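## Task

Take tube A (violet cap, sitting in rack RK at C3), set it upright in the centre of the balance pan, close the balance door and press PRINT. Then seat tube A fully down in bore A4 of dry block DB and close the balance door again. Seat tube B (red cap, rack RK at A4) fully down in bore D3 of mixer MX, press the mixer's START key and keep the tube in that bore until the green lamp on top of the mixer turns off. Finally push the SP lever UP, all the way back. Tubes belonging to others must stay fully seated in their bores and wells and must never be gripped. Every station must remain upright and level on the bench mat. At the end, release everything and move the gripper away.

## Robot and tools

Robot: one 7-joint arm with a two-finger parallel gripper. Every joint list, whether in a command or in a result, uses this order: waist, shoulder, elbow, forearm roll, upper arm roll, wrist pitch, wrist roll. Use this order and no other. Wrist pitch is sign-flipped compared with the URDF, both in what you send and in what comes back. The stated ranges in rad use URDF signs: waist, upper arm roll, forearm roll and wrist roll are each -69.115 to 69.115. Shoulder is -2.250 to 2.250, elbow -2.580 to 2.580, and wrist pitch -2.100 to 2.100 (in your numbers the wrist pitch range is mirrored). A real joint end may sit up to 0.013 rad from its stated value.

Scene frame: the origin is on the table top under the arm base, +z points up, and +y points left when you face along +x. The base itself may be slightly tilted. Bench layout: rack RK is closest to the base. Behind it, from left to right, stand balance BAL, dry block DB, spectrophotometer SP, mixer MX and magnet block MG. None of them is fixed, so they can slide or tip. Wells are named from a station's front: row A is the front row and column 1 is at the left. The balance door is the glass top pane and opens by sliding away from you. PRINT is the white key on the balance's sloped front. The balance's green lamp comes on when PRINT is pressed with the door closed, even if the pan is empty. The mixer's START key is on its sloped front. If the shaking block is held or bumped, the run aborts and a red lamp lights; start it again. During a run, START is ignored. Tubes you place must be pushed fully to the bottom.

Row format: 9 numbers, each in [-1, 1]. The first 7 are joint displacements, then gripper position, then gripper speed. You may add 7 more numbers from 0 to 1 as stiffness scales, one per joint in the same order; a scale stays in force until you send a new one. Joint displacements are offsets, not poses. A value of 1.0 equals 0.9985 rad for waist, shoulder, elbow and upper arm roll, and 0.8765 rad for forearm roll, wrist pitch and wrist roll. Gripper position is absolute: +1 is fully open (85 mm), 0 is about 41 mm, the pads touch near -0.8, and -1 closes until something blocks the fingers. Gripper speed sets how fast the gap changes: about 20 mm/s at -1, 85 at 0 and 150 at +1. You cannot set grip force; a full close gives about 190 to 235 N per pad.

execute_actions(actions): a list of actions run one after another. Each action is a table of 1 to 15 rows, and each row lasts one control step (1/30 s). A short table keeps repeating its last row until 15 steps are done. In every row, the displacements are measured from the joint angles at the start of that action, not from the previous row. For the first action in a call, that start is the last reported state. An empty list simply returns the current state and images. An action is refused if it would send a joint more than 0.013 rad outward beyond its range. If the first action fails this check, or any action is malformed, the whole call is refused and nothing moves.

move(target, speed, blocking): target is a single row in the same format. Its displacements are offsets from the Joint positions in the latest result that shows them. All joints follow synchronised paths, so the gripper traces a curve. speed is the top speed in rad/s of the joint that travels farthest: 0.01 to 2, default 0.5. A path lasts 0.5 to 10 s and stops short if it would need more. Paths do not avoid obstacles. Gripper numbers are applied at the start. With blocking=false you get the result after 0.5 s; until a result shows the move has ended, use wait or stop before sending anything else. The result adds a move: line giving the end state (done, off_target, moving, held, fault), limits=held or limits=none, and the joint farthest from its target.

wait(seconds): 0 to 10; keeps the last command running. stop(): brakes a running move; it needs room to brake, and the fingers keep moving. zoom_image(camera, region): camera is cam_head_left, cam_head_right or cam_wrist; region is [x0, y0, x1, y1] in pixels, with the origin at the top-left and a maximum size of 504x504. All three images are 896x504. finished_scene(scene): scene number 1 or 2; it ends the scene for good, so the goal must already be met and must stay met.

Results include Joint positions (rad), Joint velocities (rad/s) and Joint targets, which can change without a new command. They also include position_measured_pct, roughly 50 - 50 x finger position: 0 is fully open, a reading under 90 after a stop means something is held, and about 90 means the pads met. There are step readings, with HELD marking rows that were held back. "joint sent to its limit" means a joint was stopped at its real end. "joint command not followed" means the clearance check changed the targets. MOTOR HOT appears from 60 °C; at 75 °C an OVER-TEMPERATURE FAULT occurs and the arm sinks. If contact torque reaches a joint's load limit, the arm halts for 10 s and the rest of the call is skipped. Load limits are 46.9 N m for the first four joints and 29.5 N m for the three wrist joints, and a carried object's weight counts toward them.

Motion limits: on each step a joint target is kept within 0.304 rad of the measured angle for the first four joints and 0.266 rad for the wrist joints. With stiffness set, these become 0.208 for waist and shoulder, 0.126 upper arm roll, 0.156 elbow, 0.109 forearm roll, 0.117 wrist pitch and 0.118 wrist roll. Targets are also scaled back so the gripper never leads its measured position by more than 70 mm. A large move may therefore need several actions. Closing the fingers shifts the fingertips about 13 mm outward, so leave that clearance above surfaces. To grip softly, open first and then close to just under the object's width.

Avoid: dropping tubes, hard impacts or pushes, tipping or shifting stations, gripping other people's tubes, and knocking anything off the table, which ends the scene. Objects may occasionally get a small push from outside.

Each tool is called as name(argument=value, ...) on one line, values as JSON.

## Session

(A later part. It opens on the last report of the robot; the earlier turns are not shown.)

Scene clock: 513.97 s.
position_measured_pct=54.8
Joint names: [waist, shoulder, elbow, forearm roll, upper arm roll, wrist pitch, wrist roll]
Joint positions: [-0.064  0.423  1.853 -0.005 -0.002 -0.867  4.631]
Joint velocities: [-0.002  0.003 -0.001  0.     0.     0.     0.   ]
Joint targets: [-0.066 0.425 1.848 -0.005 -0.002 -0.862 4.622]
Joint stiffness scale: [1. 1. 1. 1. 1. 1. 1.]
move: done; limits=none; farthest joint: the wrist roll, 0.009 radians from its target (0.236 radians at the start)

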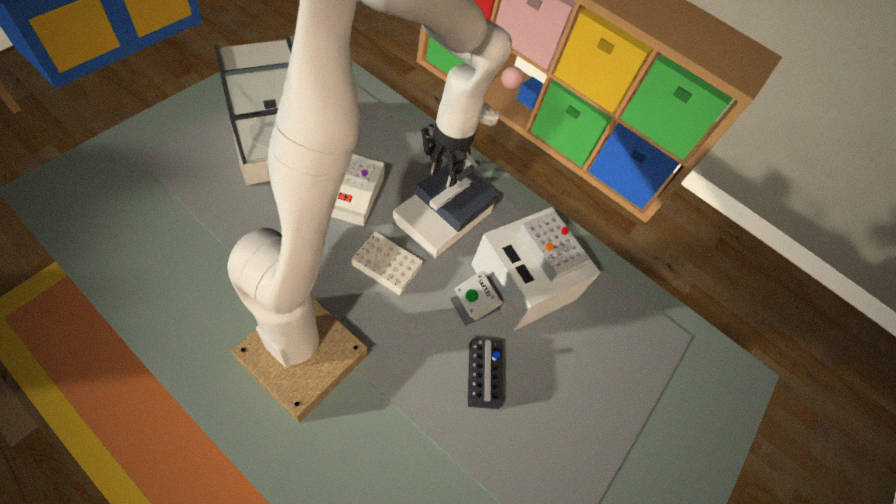

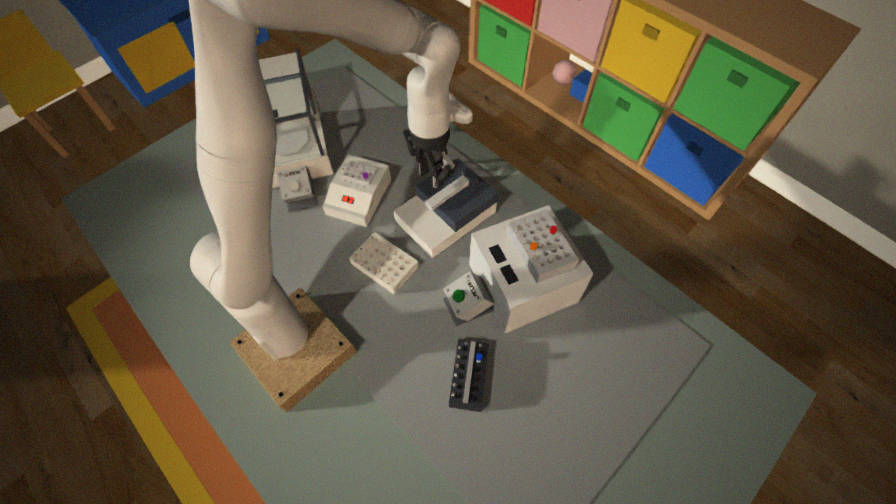

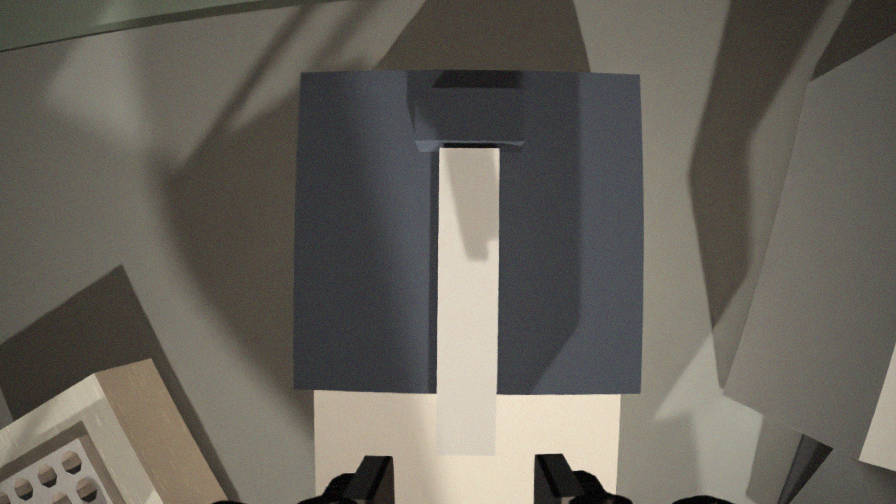

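move(target=[0,0.103,0.065,0,0,0.19,0,-0.1,0], speed=0.15)

move(target=[0,0,0,0,0,0,0,-0.5,-0.5])

zoom_image(camera="cam_head_left", region=[380,120,520,260])

Scene clock: 521.10 s.
position_measured_pct=54.8
Joint names: [waist, shoulder, elbow, forearm roll, upper arm roll, wrist pitch, wrist roll]
Joint positions: [-0.064  0.523  1.913 -0.005 -0.002 -0.706  4.631]
Joint velocities: [-0.     0.004  0.    -0.     0.     0.     0.   ]
Joint targets: [-0.064 0.526 1.918 -0.005 -0.002 -0.700 4.631]
Joint stiffness scale: [1. 1. 1. 1. 1. 1. 1.]
move: done; limits=none; farthest joint: the elbow, 0.005 radians from its target (0.065 radians at the start)

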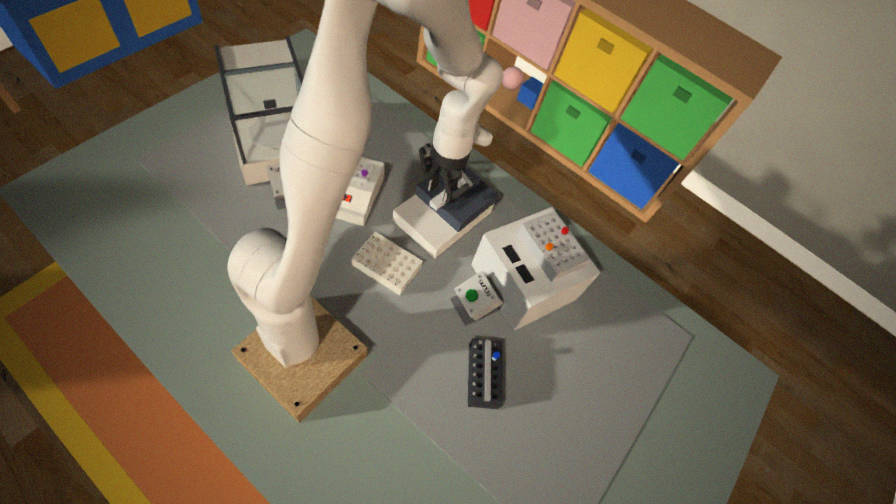

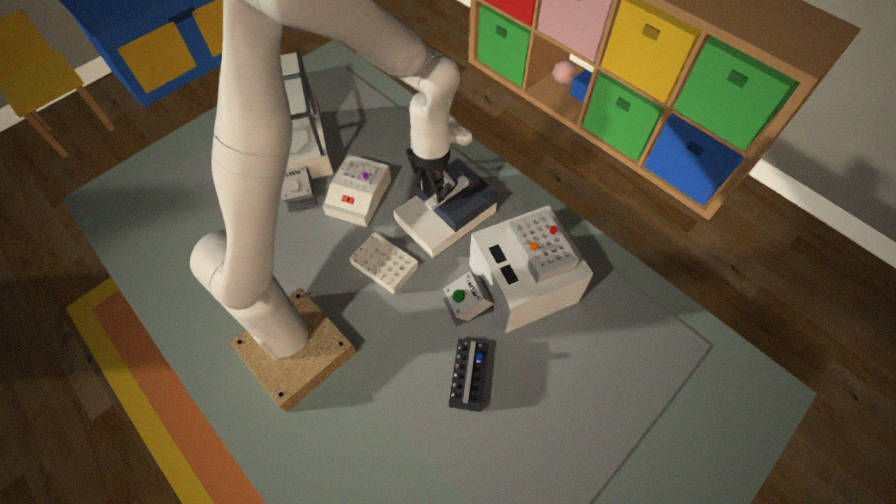

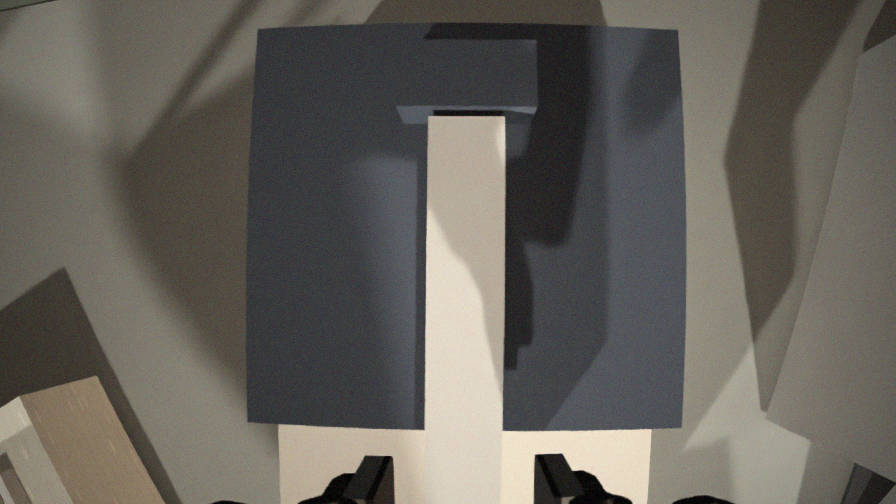

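Scene clock: 521.80 s.
position_measured_pct=75.0
Joint names: [waist, shoulder, elbow, forearm roll, upper arm roll, wrist pitch, wrist roll]
Joint positions: [-0.064  0.523  1.913 -0.005 -0.002 -0.706  4.631]
Joint velocities: [ 0.001  0.     0.    -0.001  0.     0.001  0.   ]
Joint targets: [-0.064 0.523 1.913 -0.005 -0.002 -0.706 4.631]
Joint stiffness scale: [1. 1. 1. 1. 1. 1. 1.]
move: done; limits=none; farthest joint: the waist, 0.000 radians from its target (0.000 radians at the start)

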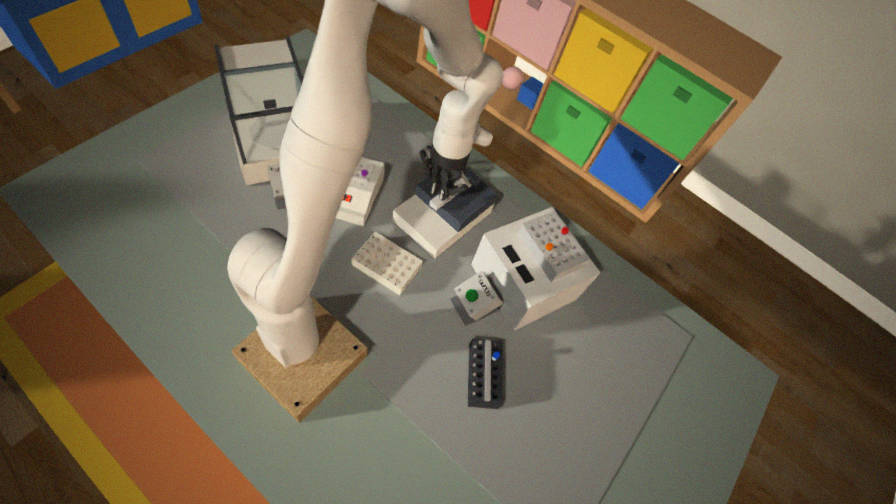

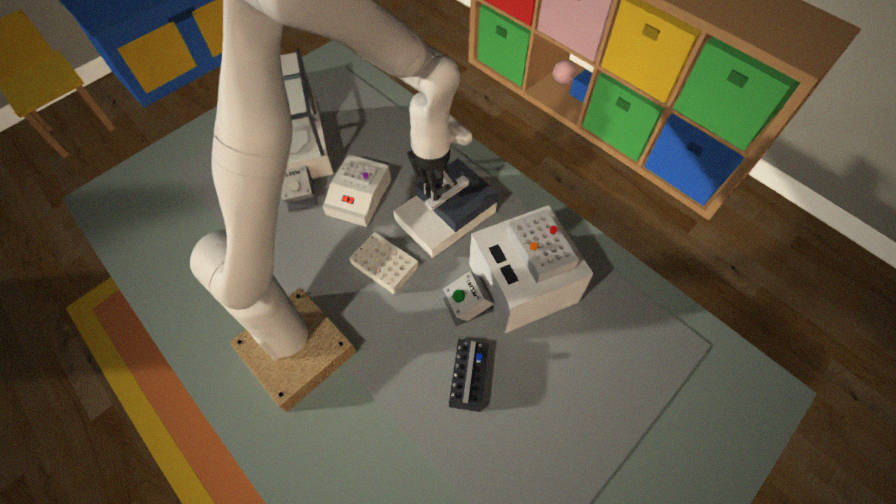

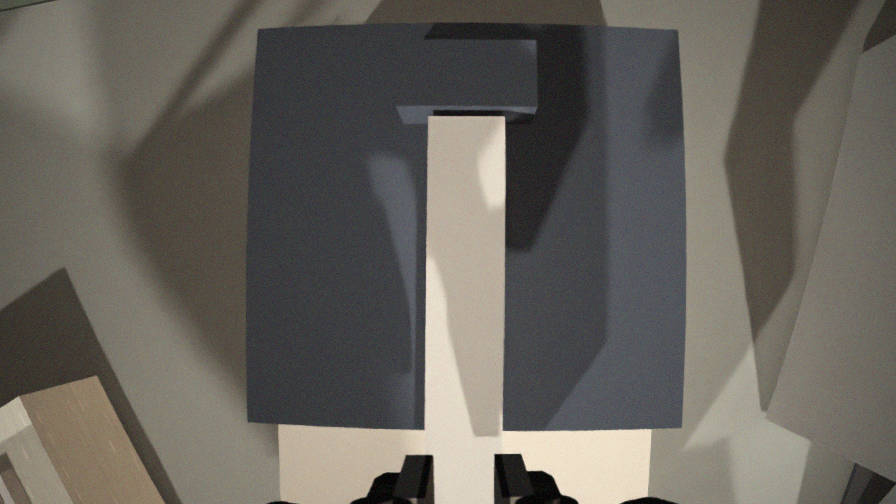

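Region (380, 120, 520, 260) of cam_head_left's 896x504 image, scaled by 3.600, with more detail than that image has.

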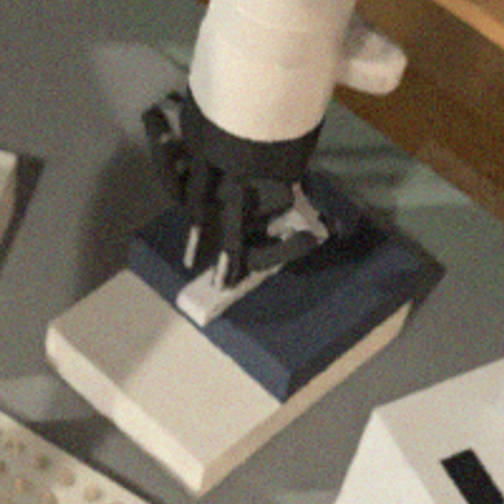

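move(target=[0,0,0.025,0,0,0.025,0,-0.1,0], speed=0.1)

move(target=[0,0.034,0.024,0,0,0.068,0,-0.1,0], speed=0.08)

move(target=[0,0,0,0,0,0,0,-0.48,-0.5])

zoom_image(camera="cam_head_left", region=[380,120,520,260])

Scene clock: 529.20 s.
position_measured_pct=54.8
Joint names: [waist, shoulder, elbow, forearm roll, upper arm roll, wrist pitch, wrist roll]
Joint positions: [-0.064  0.523  1.933 -0.005 -0.002 -0.689  4.631]
Joint velocities: [ 0.001 -0.     0.001 -0.     0.     0.001 -0.   ]
Joint targets: [-0.064 0.523 1.938 -0.005 -0.002 -0.684 4.631]
Joint stiffness scale: [1. 1. 1. 1. 1. 1. 1.]
move: done; limits=none; farthest joint: the elbow, 0.005 radians from its target (0.025 radians at the start)

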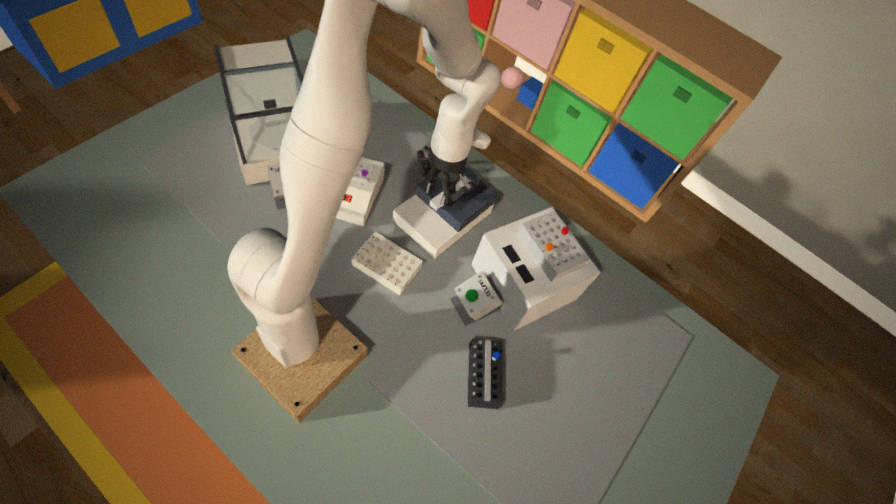

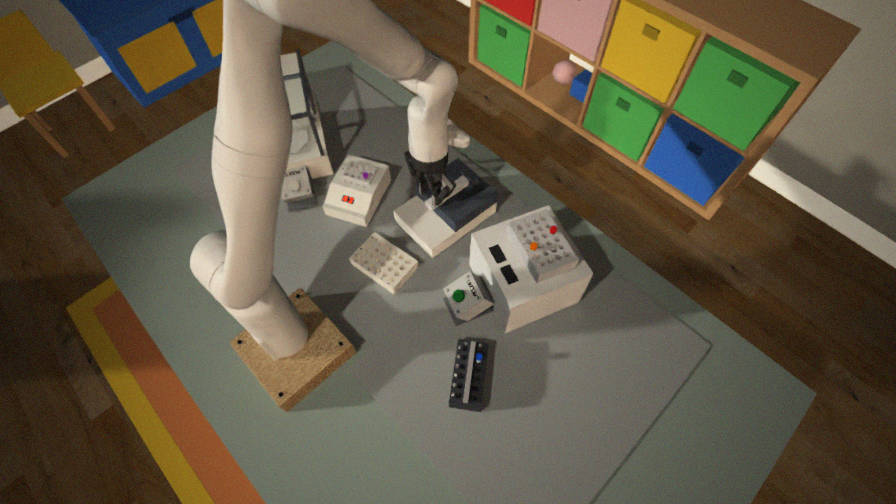

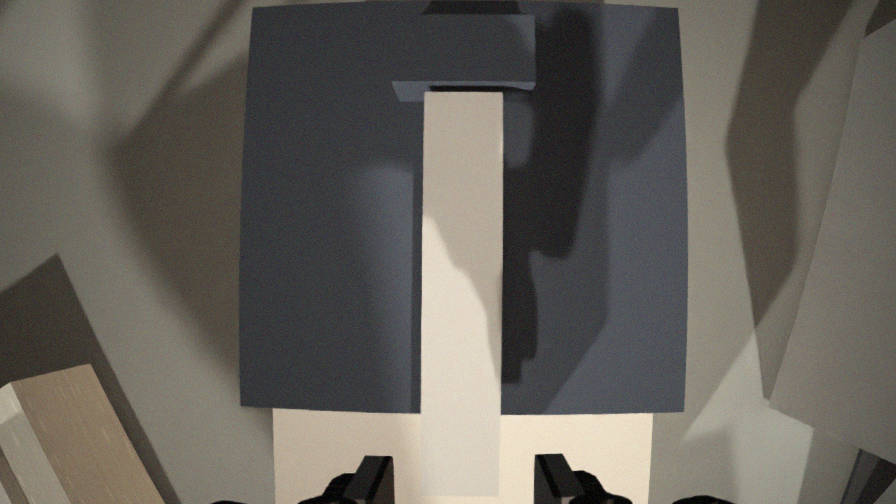

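Scene clock: 530.27 s.
position_measured_pct=54.8
Joint names: [waist, shoulder, elbow, forearm roll, upper arm roll, wrist pitch, wrist roll]
Joint positions: [-0.064  0.555  1.952 -0.005 -0.002 -0.635  4.631]
Joint velocities: [-0.001  0.004  0.    -0.001 -0.     0.001  0.   ]
Joint targets: [-0.064 0.557 1.957 -0.005 -0.002 -0.630 4.631]
Joint stiffness scale: [1. 1. 1. 1. 1. 1. 1.]
move: done; limits=none; farthest joint: the elbow, 0.005 radians from its target (0.024 radians at the start)

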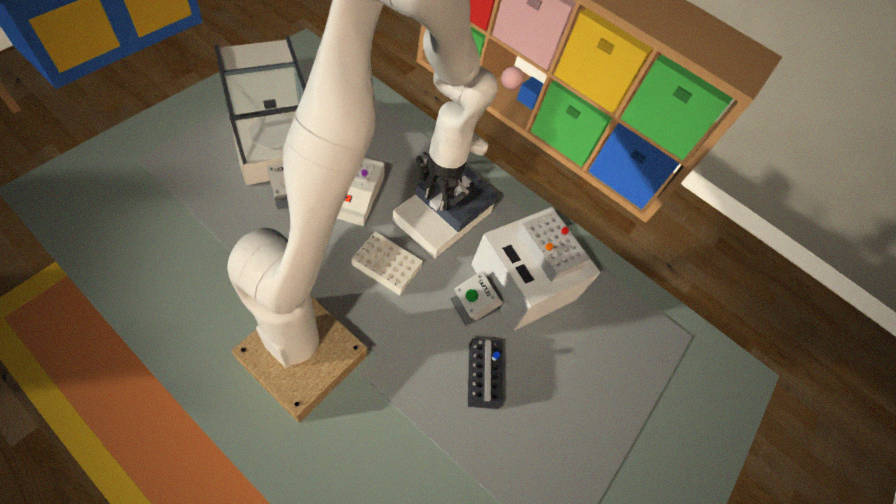

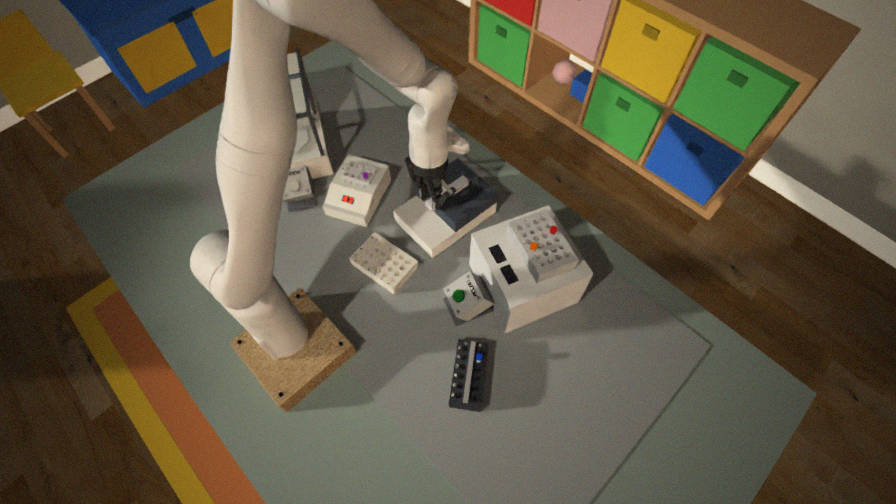

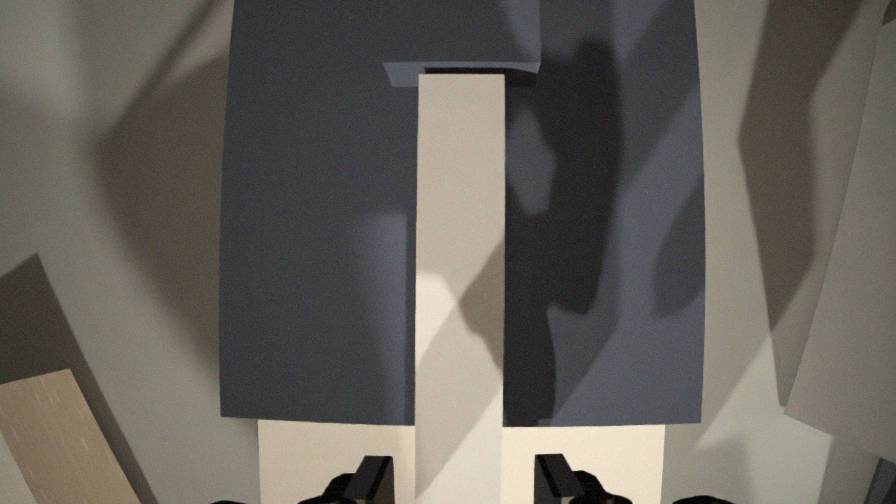

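Scene clock: 530.97 s.
position_measured_pct=74.2
Joint names: [waist, shoulder, elbow, forearm roll, upper arm roll, wrist pitch, wrist roll]
Joint positions: [-0.064  0.555  1.952 -0.005 -0.002 -0.635  4.631]
Joint velocities: [-0.001  0.001  0.    -0.001  0.001 -0.001 -0.001]
Joint targets: [-0.064 0.555 1.952 -0.005 -0.002 -0.635 4.631]
Joint stiffness scale: [1. 1. 1. 1. 1. 1. 1.]
move: done; limits=none; farthest joint: the waist, 0.000 radians from its target (0.000 radians at the start)

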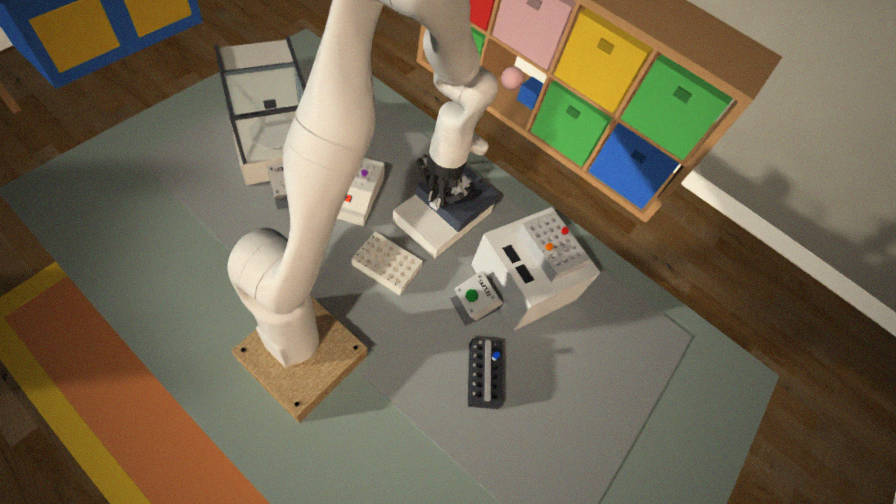

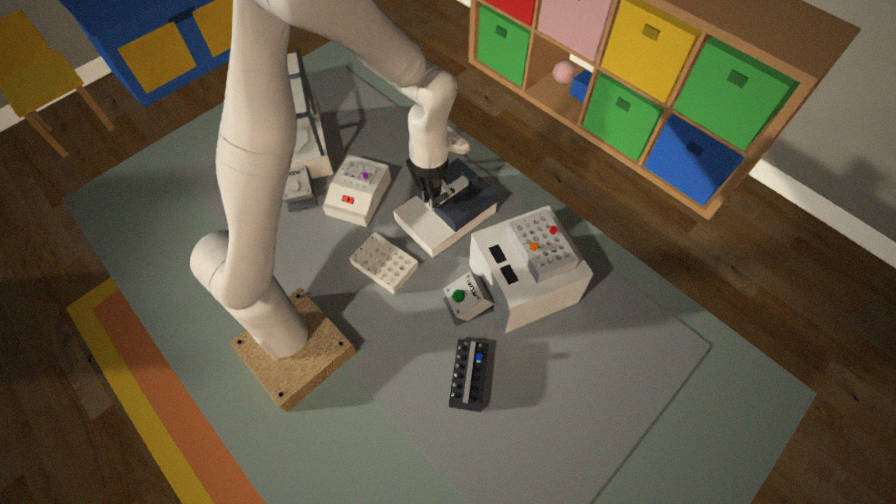

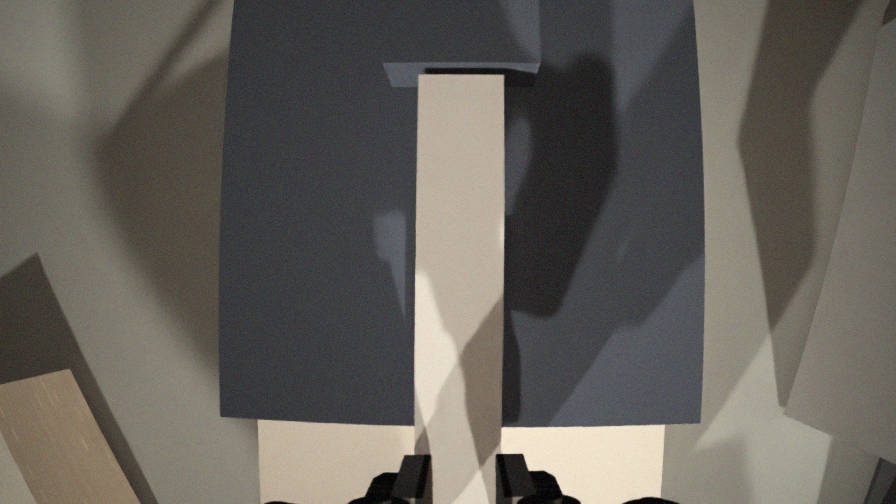

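Region (380, 120, 520, 260) of cam_head_left's 896x504 image, scaled by 3.600, with more detail than that image has.

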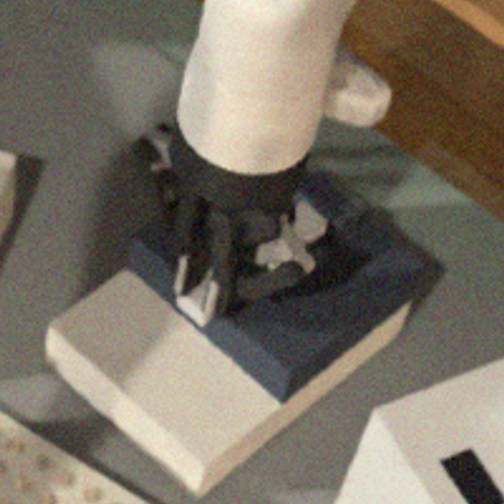

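execute_actions(actions=[[[0,0,0,0,0,0,0,-0.1,0]],[[0,0.028,0.014,0,0,0.045,0,-0.1,0]],[[0,0,0,0,0,0,0,-0.1,0]]])

Scene clock: 552.20 s.
position_measured_pct=54.8
Joint names: [waist, shoulder, elbow, forearm roll, upper arm roll, wrist pitch, wrist roll]
Joint positions: [-0.064  0.58   1.961 -0.005 -0.002 -0.601  4.631]
Joint velocities: [ 0.001  0.001  0.     0.    -0.    -0.     0.   ]
Joint targets: [-0.064 0.580 1.961 -0.005 -0.002 -0.601 4.631]
Joint stiffness scale: [1. 1. 1. 1. 1. 1. 1.]
Step readings (joint positions; steps 1 to 15: 1st action; 16 to 30: 2nd action; 31 to 45: 3rd action):
0: [-0.064 0.555 1.952 -0.005 -0.002 -0.635 4.631]
1: [-0.064 0.555 1.952 -0.005 -0.002 -0.635 4.631]
2: [-0.064 0.555 1.952 -0.005 -0.002 -0.635 4.631]
4: [-0.064 0.555 1.952 -0.005 -0.002 -0.635 4.631]
8: [-0.064 0.555 1.952 -0.005 -0.002 -0.635 4.631]
15: [-0.064 0.555 1.952 -0.005 -0.002 -0.635 4.631]
16: [-0.064 0.556 1.953 -0.005 -0.002 -0.633 4.631]
17: [-0.064 0.560 1.955 -0.005 -0.002 -0.622 4.631]
19: [-0.064 0.570 1.959 -0.005 -0.002 -0.607 4.631]
23: [-0.064 0.577 1.961 -0.005 -0.002 -0.601 4.631]
30: [-0.064 0.580 1.961 -0.005 -0.002 -0.601 4.631]
31: [-0.064 0.580 1.961 -0.005 -0.002 -0.601 4.631]
32: [-0.064 0.580 1.961 -0.005 -0.002 -0.601 4.631]
34: [-0.064 0.580 1.961 -0.005 -0.002 -0.601 4.631]
38: [-0.064 0.580 1.961 -0.005 -0.002 -0.601 4.631]
45: Joint positions above

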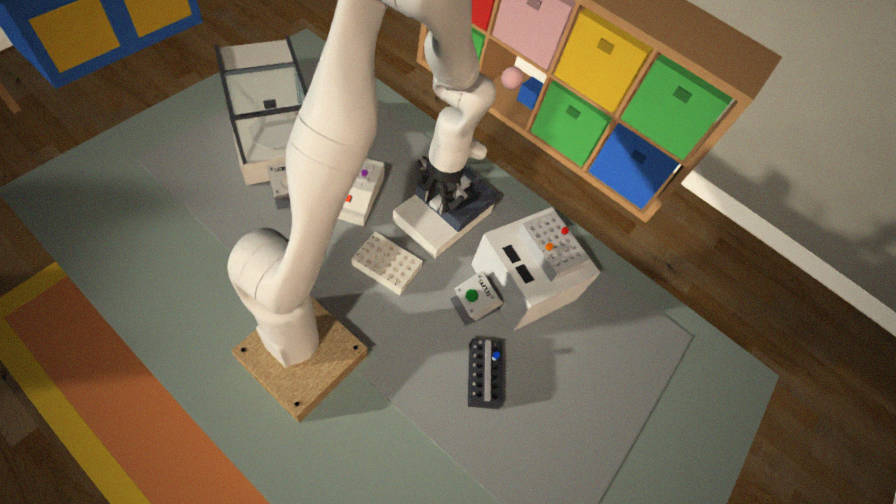

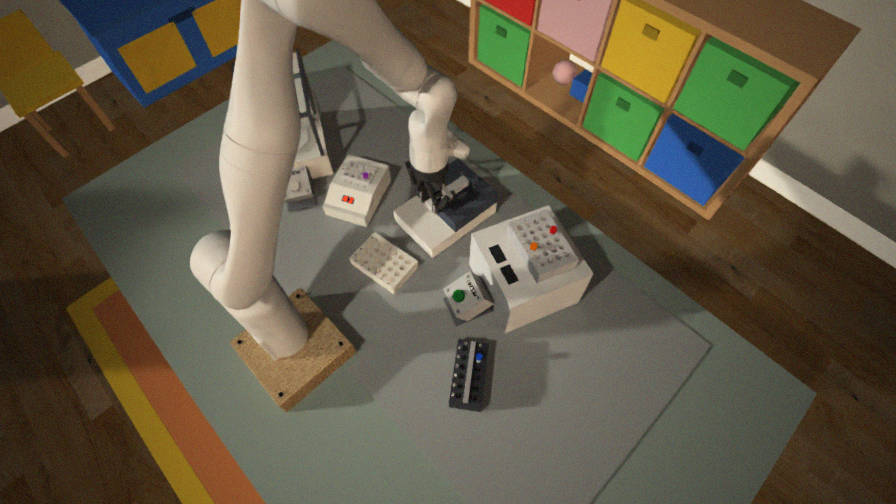

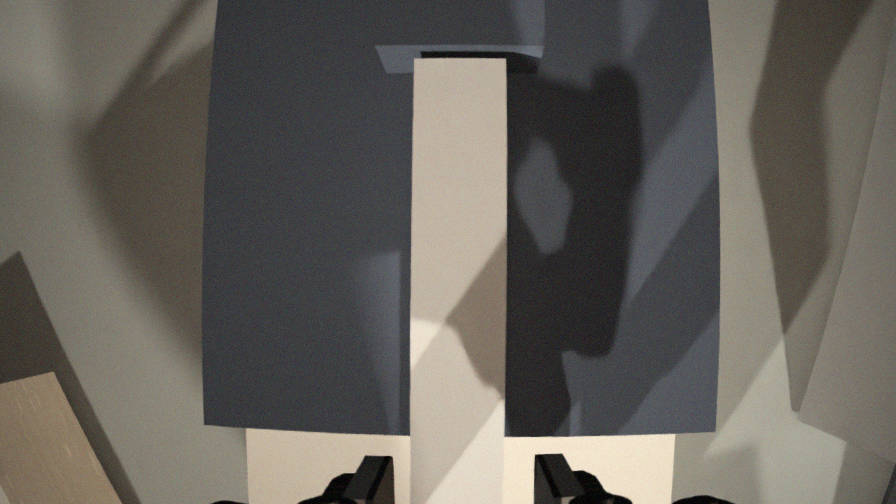

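execute_actions(actions=[[[0,0.008,0.005,0,0,0.012,0,-0.1,0]],[[0,0,0,0,0,0,0,-0.45,0]],[[0,0,0,0,0,0,0,-0.45,0]]])

Scene clock: 556.20 s.
position_measured_pct=69.4
Joint names: [waist, shoulder, elbow, forearm roll, upper arm roll, wrist pitch, wrist roll]
Joint positions: [-0.065  0.586  1.962 -0.005 -0.003 -0.595  4.631]
Joint velocities: [-0.001 -0.    -0.     0.     0.     0.     0.001]
Joint targets: [-0.065 0.586 1.962 -0.005 -0.003 -0.595 4.631]
Joint stiffness scale: [1. 1. 1. 1. 1. 1. 1.]
Step readings (joint positions; steps 1 to 15: 1st action; 16 to 30: 2nd action; 31 to 45: 3rd action):
0: [-0.064 0.580 1.961 -0.005 -0.002 -0.601 4.631]
1: [-0.064 0.581 1.962 -0.005 -0.002 -0.600 4.631]
2: [-0.064 0.582 1.962 -0.005 -0.002 -0.598 4.631]
4: [-0.064 0.584 1.962 -0.005 -0.002 -0.596 4.631]
8: [-0.064 0.585 1.962 -0.005 -0.002 -0.596 4.631]
15: [-0.064 0.586 1.962 -0.005 -0.002 -0.595 4.631]
16: [-0.064 0.586 1.962 -0.005 -0.002 -0.595 4.631]
17: [-0.064 0.586 1.962 -0.005 -0.002 -0.595 4.631]
19: [-0.064 0.586 1.962 -0.005 -0.002 -0.595 4.631]
23: [-0.065 0.586 1.962 -0.005 -0.003 -0.595 4.631]
30: [-0.065 0.586 1.962 -0.005 -0.003 -0.595 4.631]
31: [-0.065 0.586 1.962 -0.005 -0.003 -0.595 4.631]
32: [-0.065 0.586 1.962 -0.005 -0.003 -0.595 4.631]
34: [-0.065 0.586 1.962 -0.005 -0.003 -0.595 4.631]
38: [-0.065 0.586 1.962 -0.005 -0.003 -0.595 4.631]
45: Joint positions above

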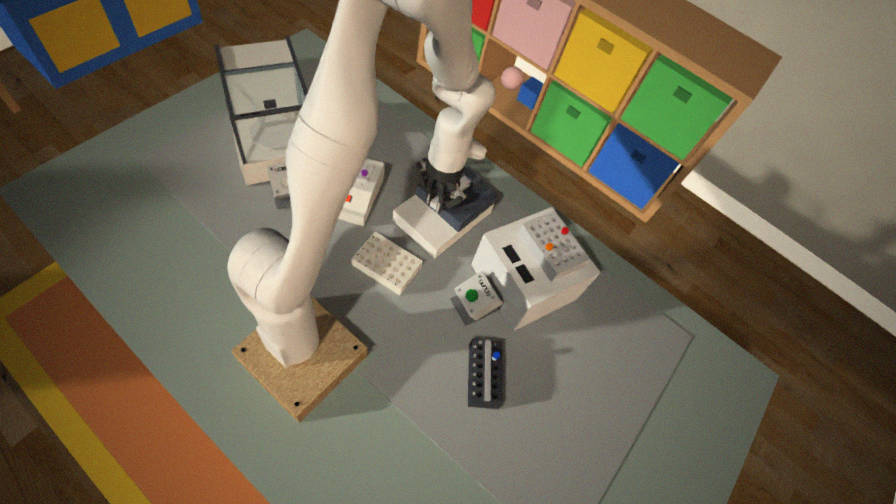

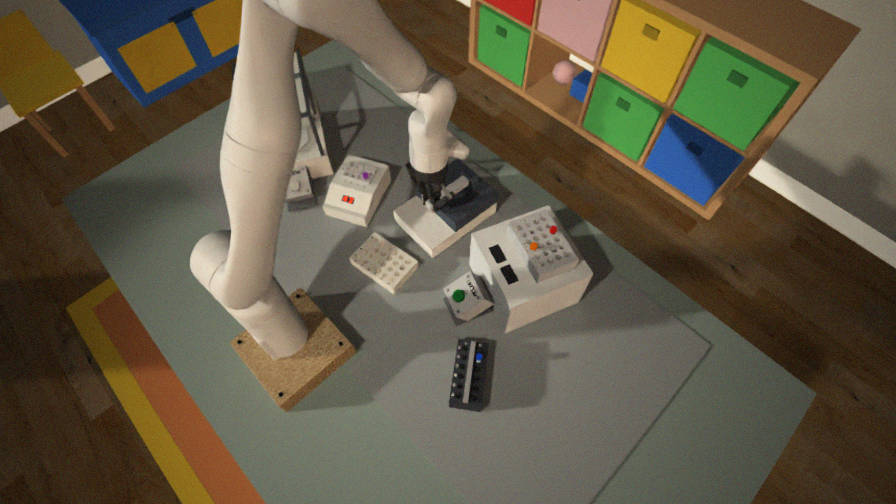

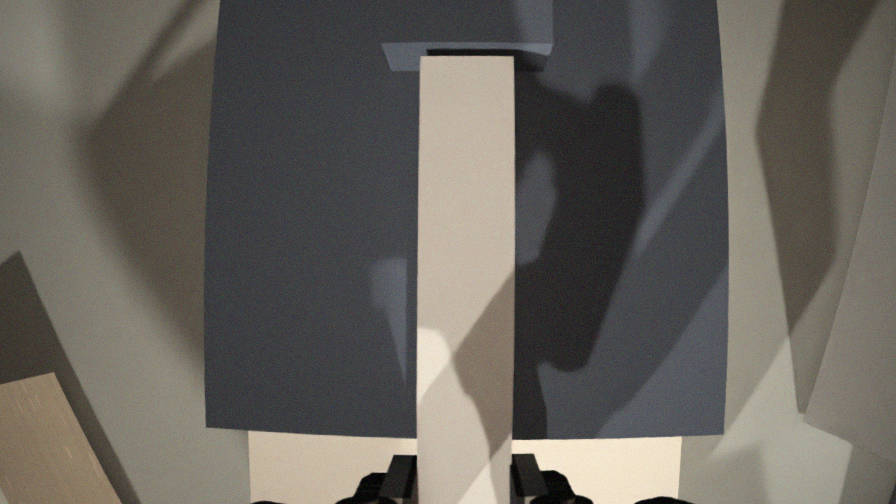

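move(target=[0,-0.07,-0.06,0,0,-0.145,0,-0.45,0], speed=0.1)

Scene clock: 562.03 s.
position_measured_pct=69.8
Joint names: [waist, shoulder, elbow, forearm roll, upper arm roll, wrist pitch, wrist roll]
Joint positions: [-0.064  0.522  1.907 -0.005 -0.003 -0.716  4.631]
Joint velocities: [ 0.001 -0.002 -0.    -0.     0.     0.     0.   ]
Joint targets: [-0.065 0.516 1.902 -0.005 -0.003 -0.723 4.631]
Joint stiffness scale: [1. 1. 1. 1. 1. 1. 1.]
move: done; limits=none; farthest joint: the shoulder, 0.006 radians from its target (0.070 radians at the start)

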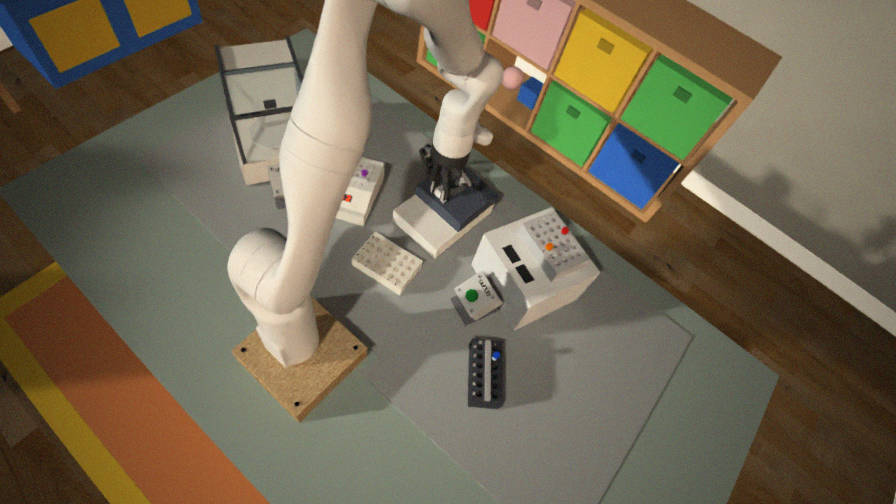

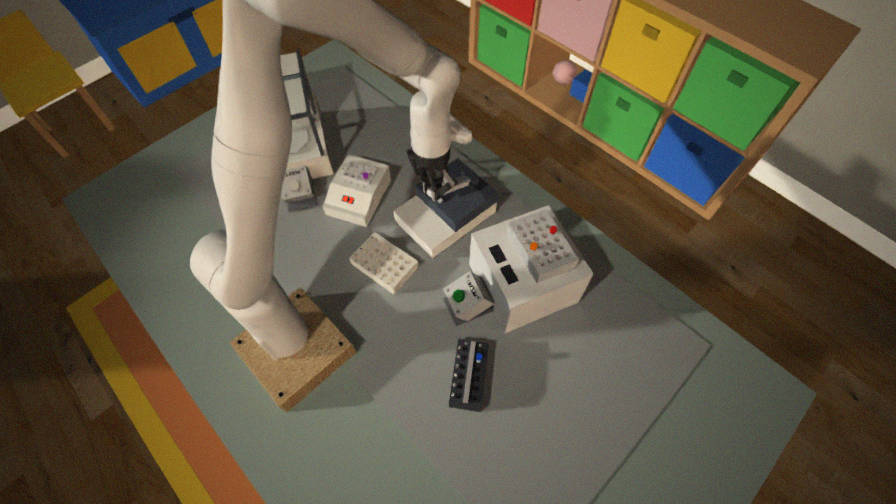

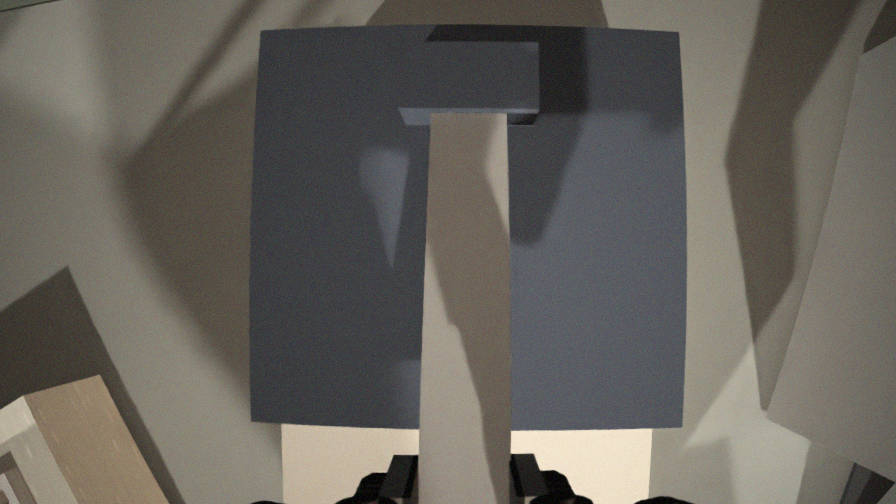

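move(target=[0,-0.034,-0.112,0,0,-0.158,0,-0.45,0], speed=0.12)

move(target=[0,0.02,-0.145,0,0,-0.144,0,-0.45,0], speed=0.12)

Scene clock: 570.20 s.
position_measured_pct=69.8
Joint names: [waist, shoulder, elbow, forearm roll, upper arm roll, wrist pitch, wrist roll]
Joint positions: [-0.062  0.496  1.803 -0.005 -0.002 -0.847  4.631]
Joint velocities: [-0.001 -0.001 -0.002 -0.    -0.     0.     0.   ]
Joint targets: [-0.064 0.488 1.795 -0.005 -0.003 -0.854 4.631]
Joint stiffness scale: [1. 1. 1. 1. 1. 1. 1.]
move: done; limits=none; farthest joint: the shoulder, 0.008 radians from its target (0.034 radians at the start)

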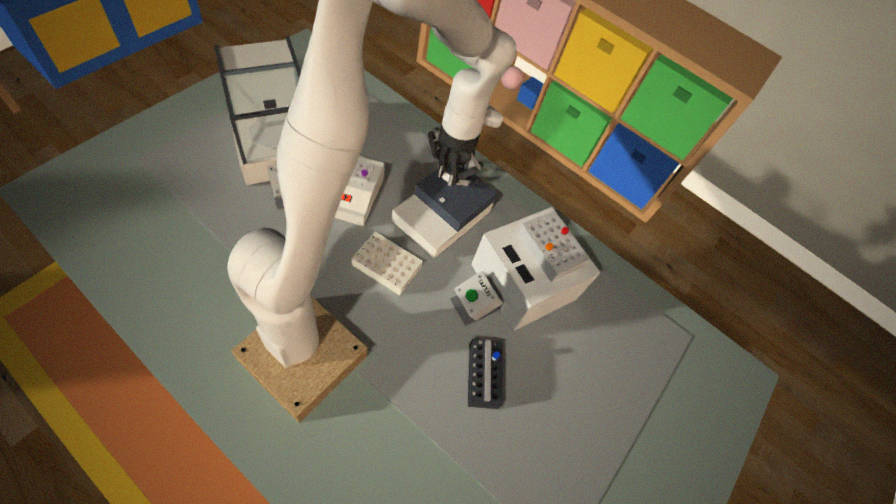

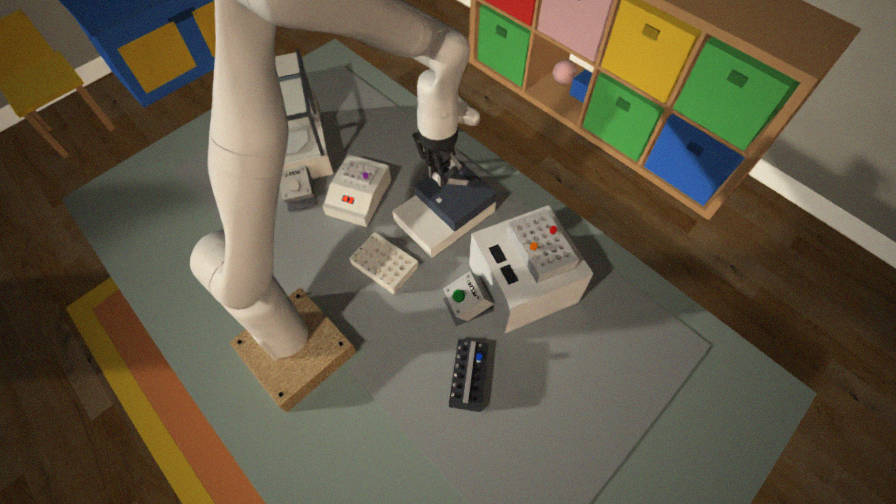

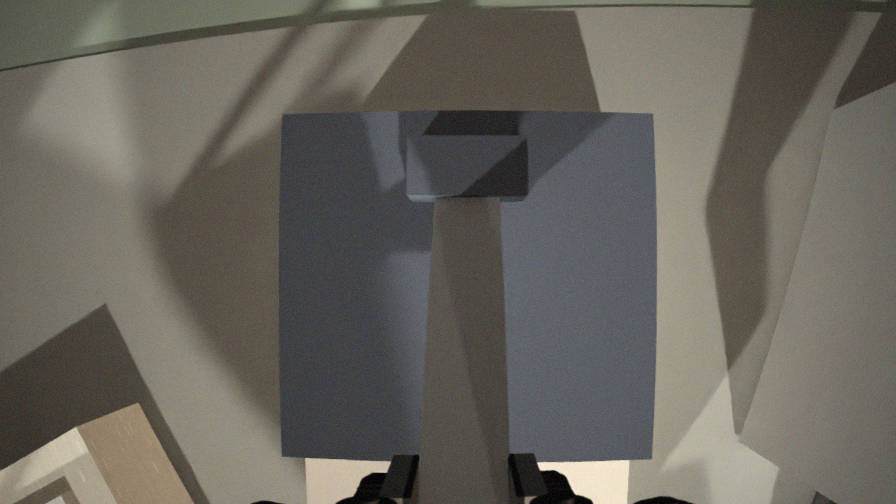

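Scene clock: 571.73 s.
position_measured_pct=69.8
Joint names: [waist, shoulder, elbow, forearm roll, upper arm roll, wrist pitch, wrist roll]
Joint positions: [-0.061  0.517  1.663 -0.005 -0.001 -0.969  4.631]
Joint velocities: [-0.    -0.    -0.002  0.001 -0.    -0.001 -0.   ]
Joint targets: [-0.062 0.516 1.658 -0.005 -0.002 -0.973 4.631]
Joint stiffness scale: [1. 1. 1. 1. 1. 1. 1.]
move: done; limits=none; farthest joint: the elbow, 0.005 radians from its target (0.144 radians at the start)

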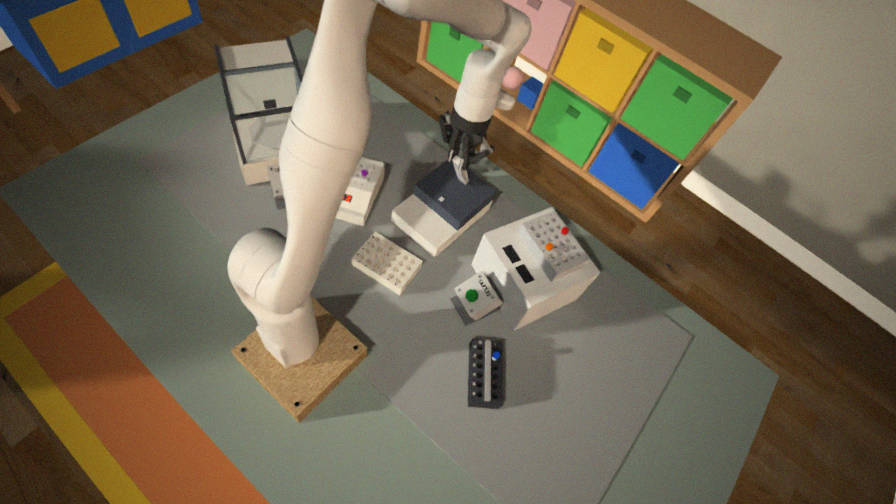

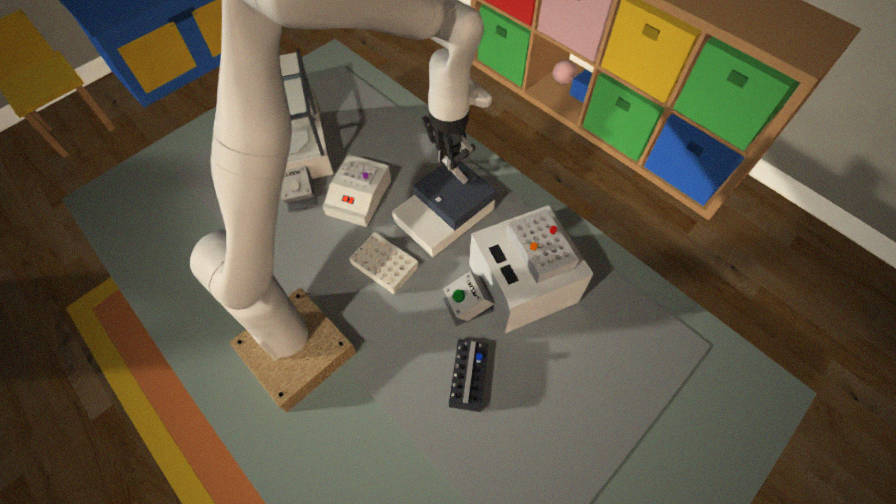

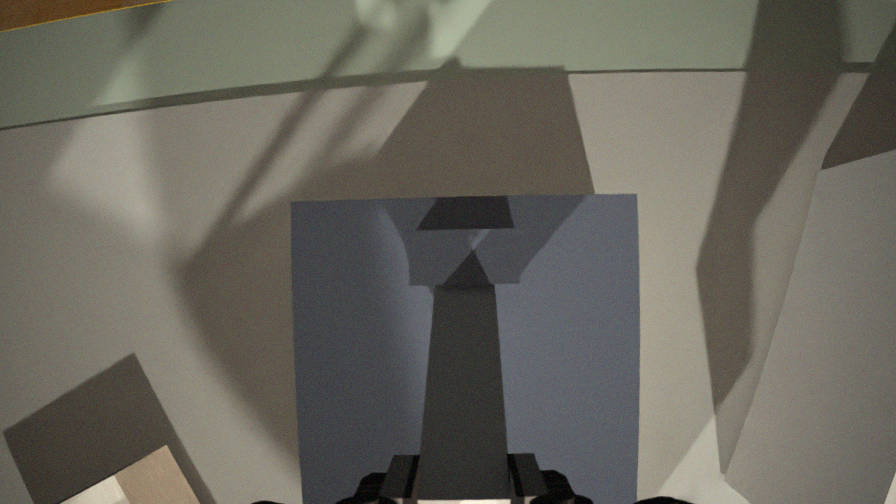

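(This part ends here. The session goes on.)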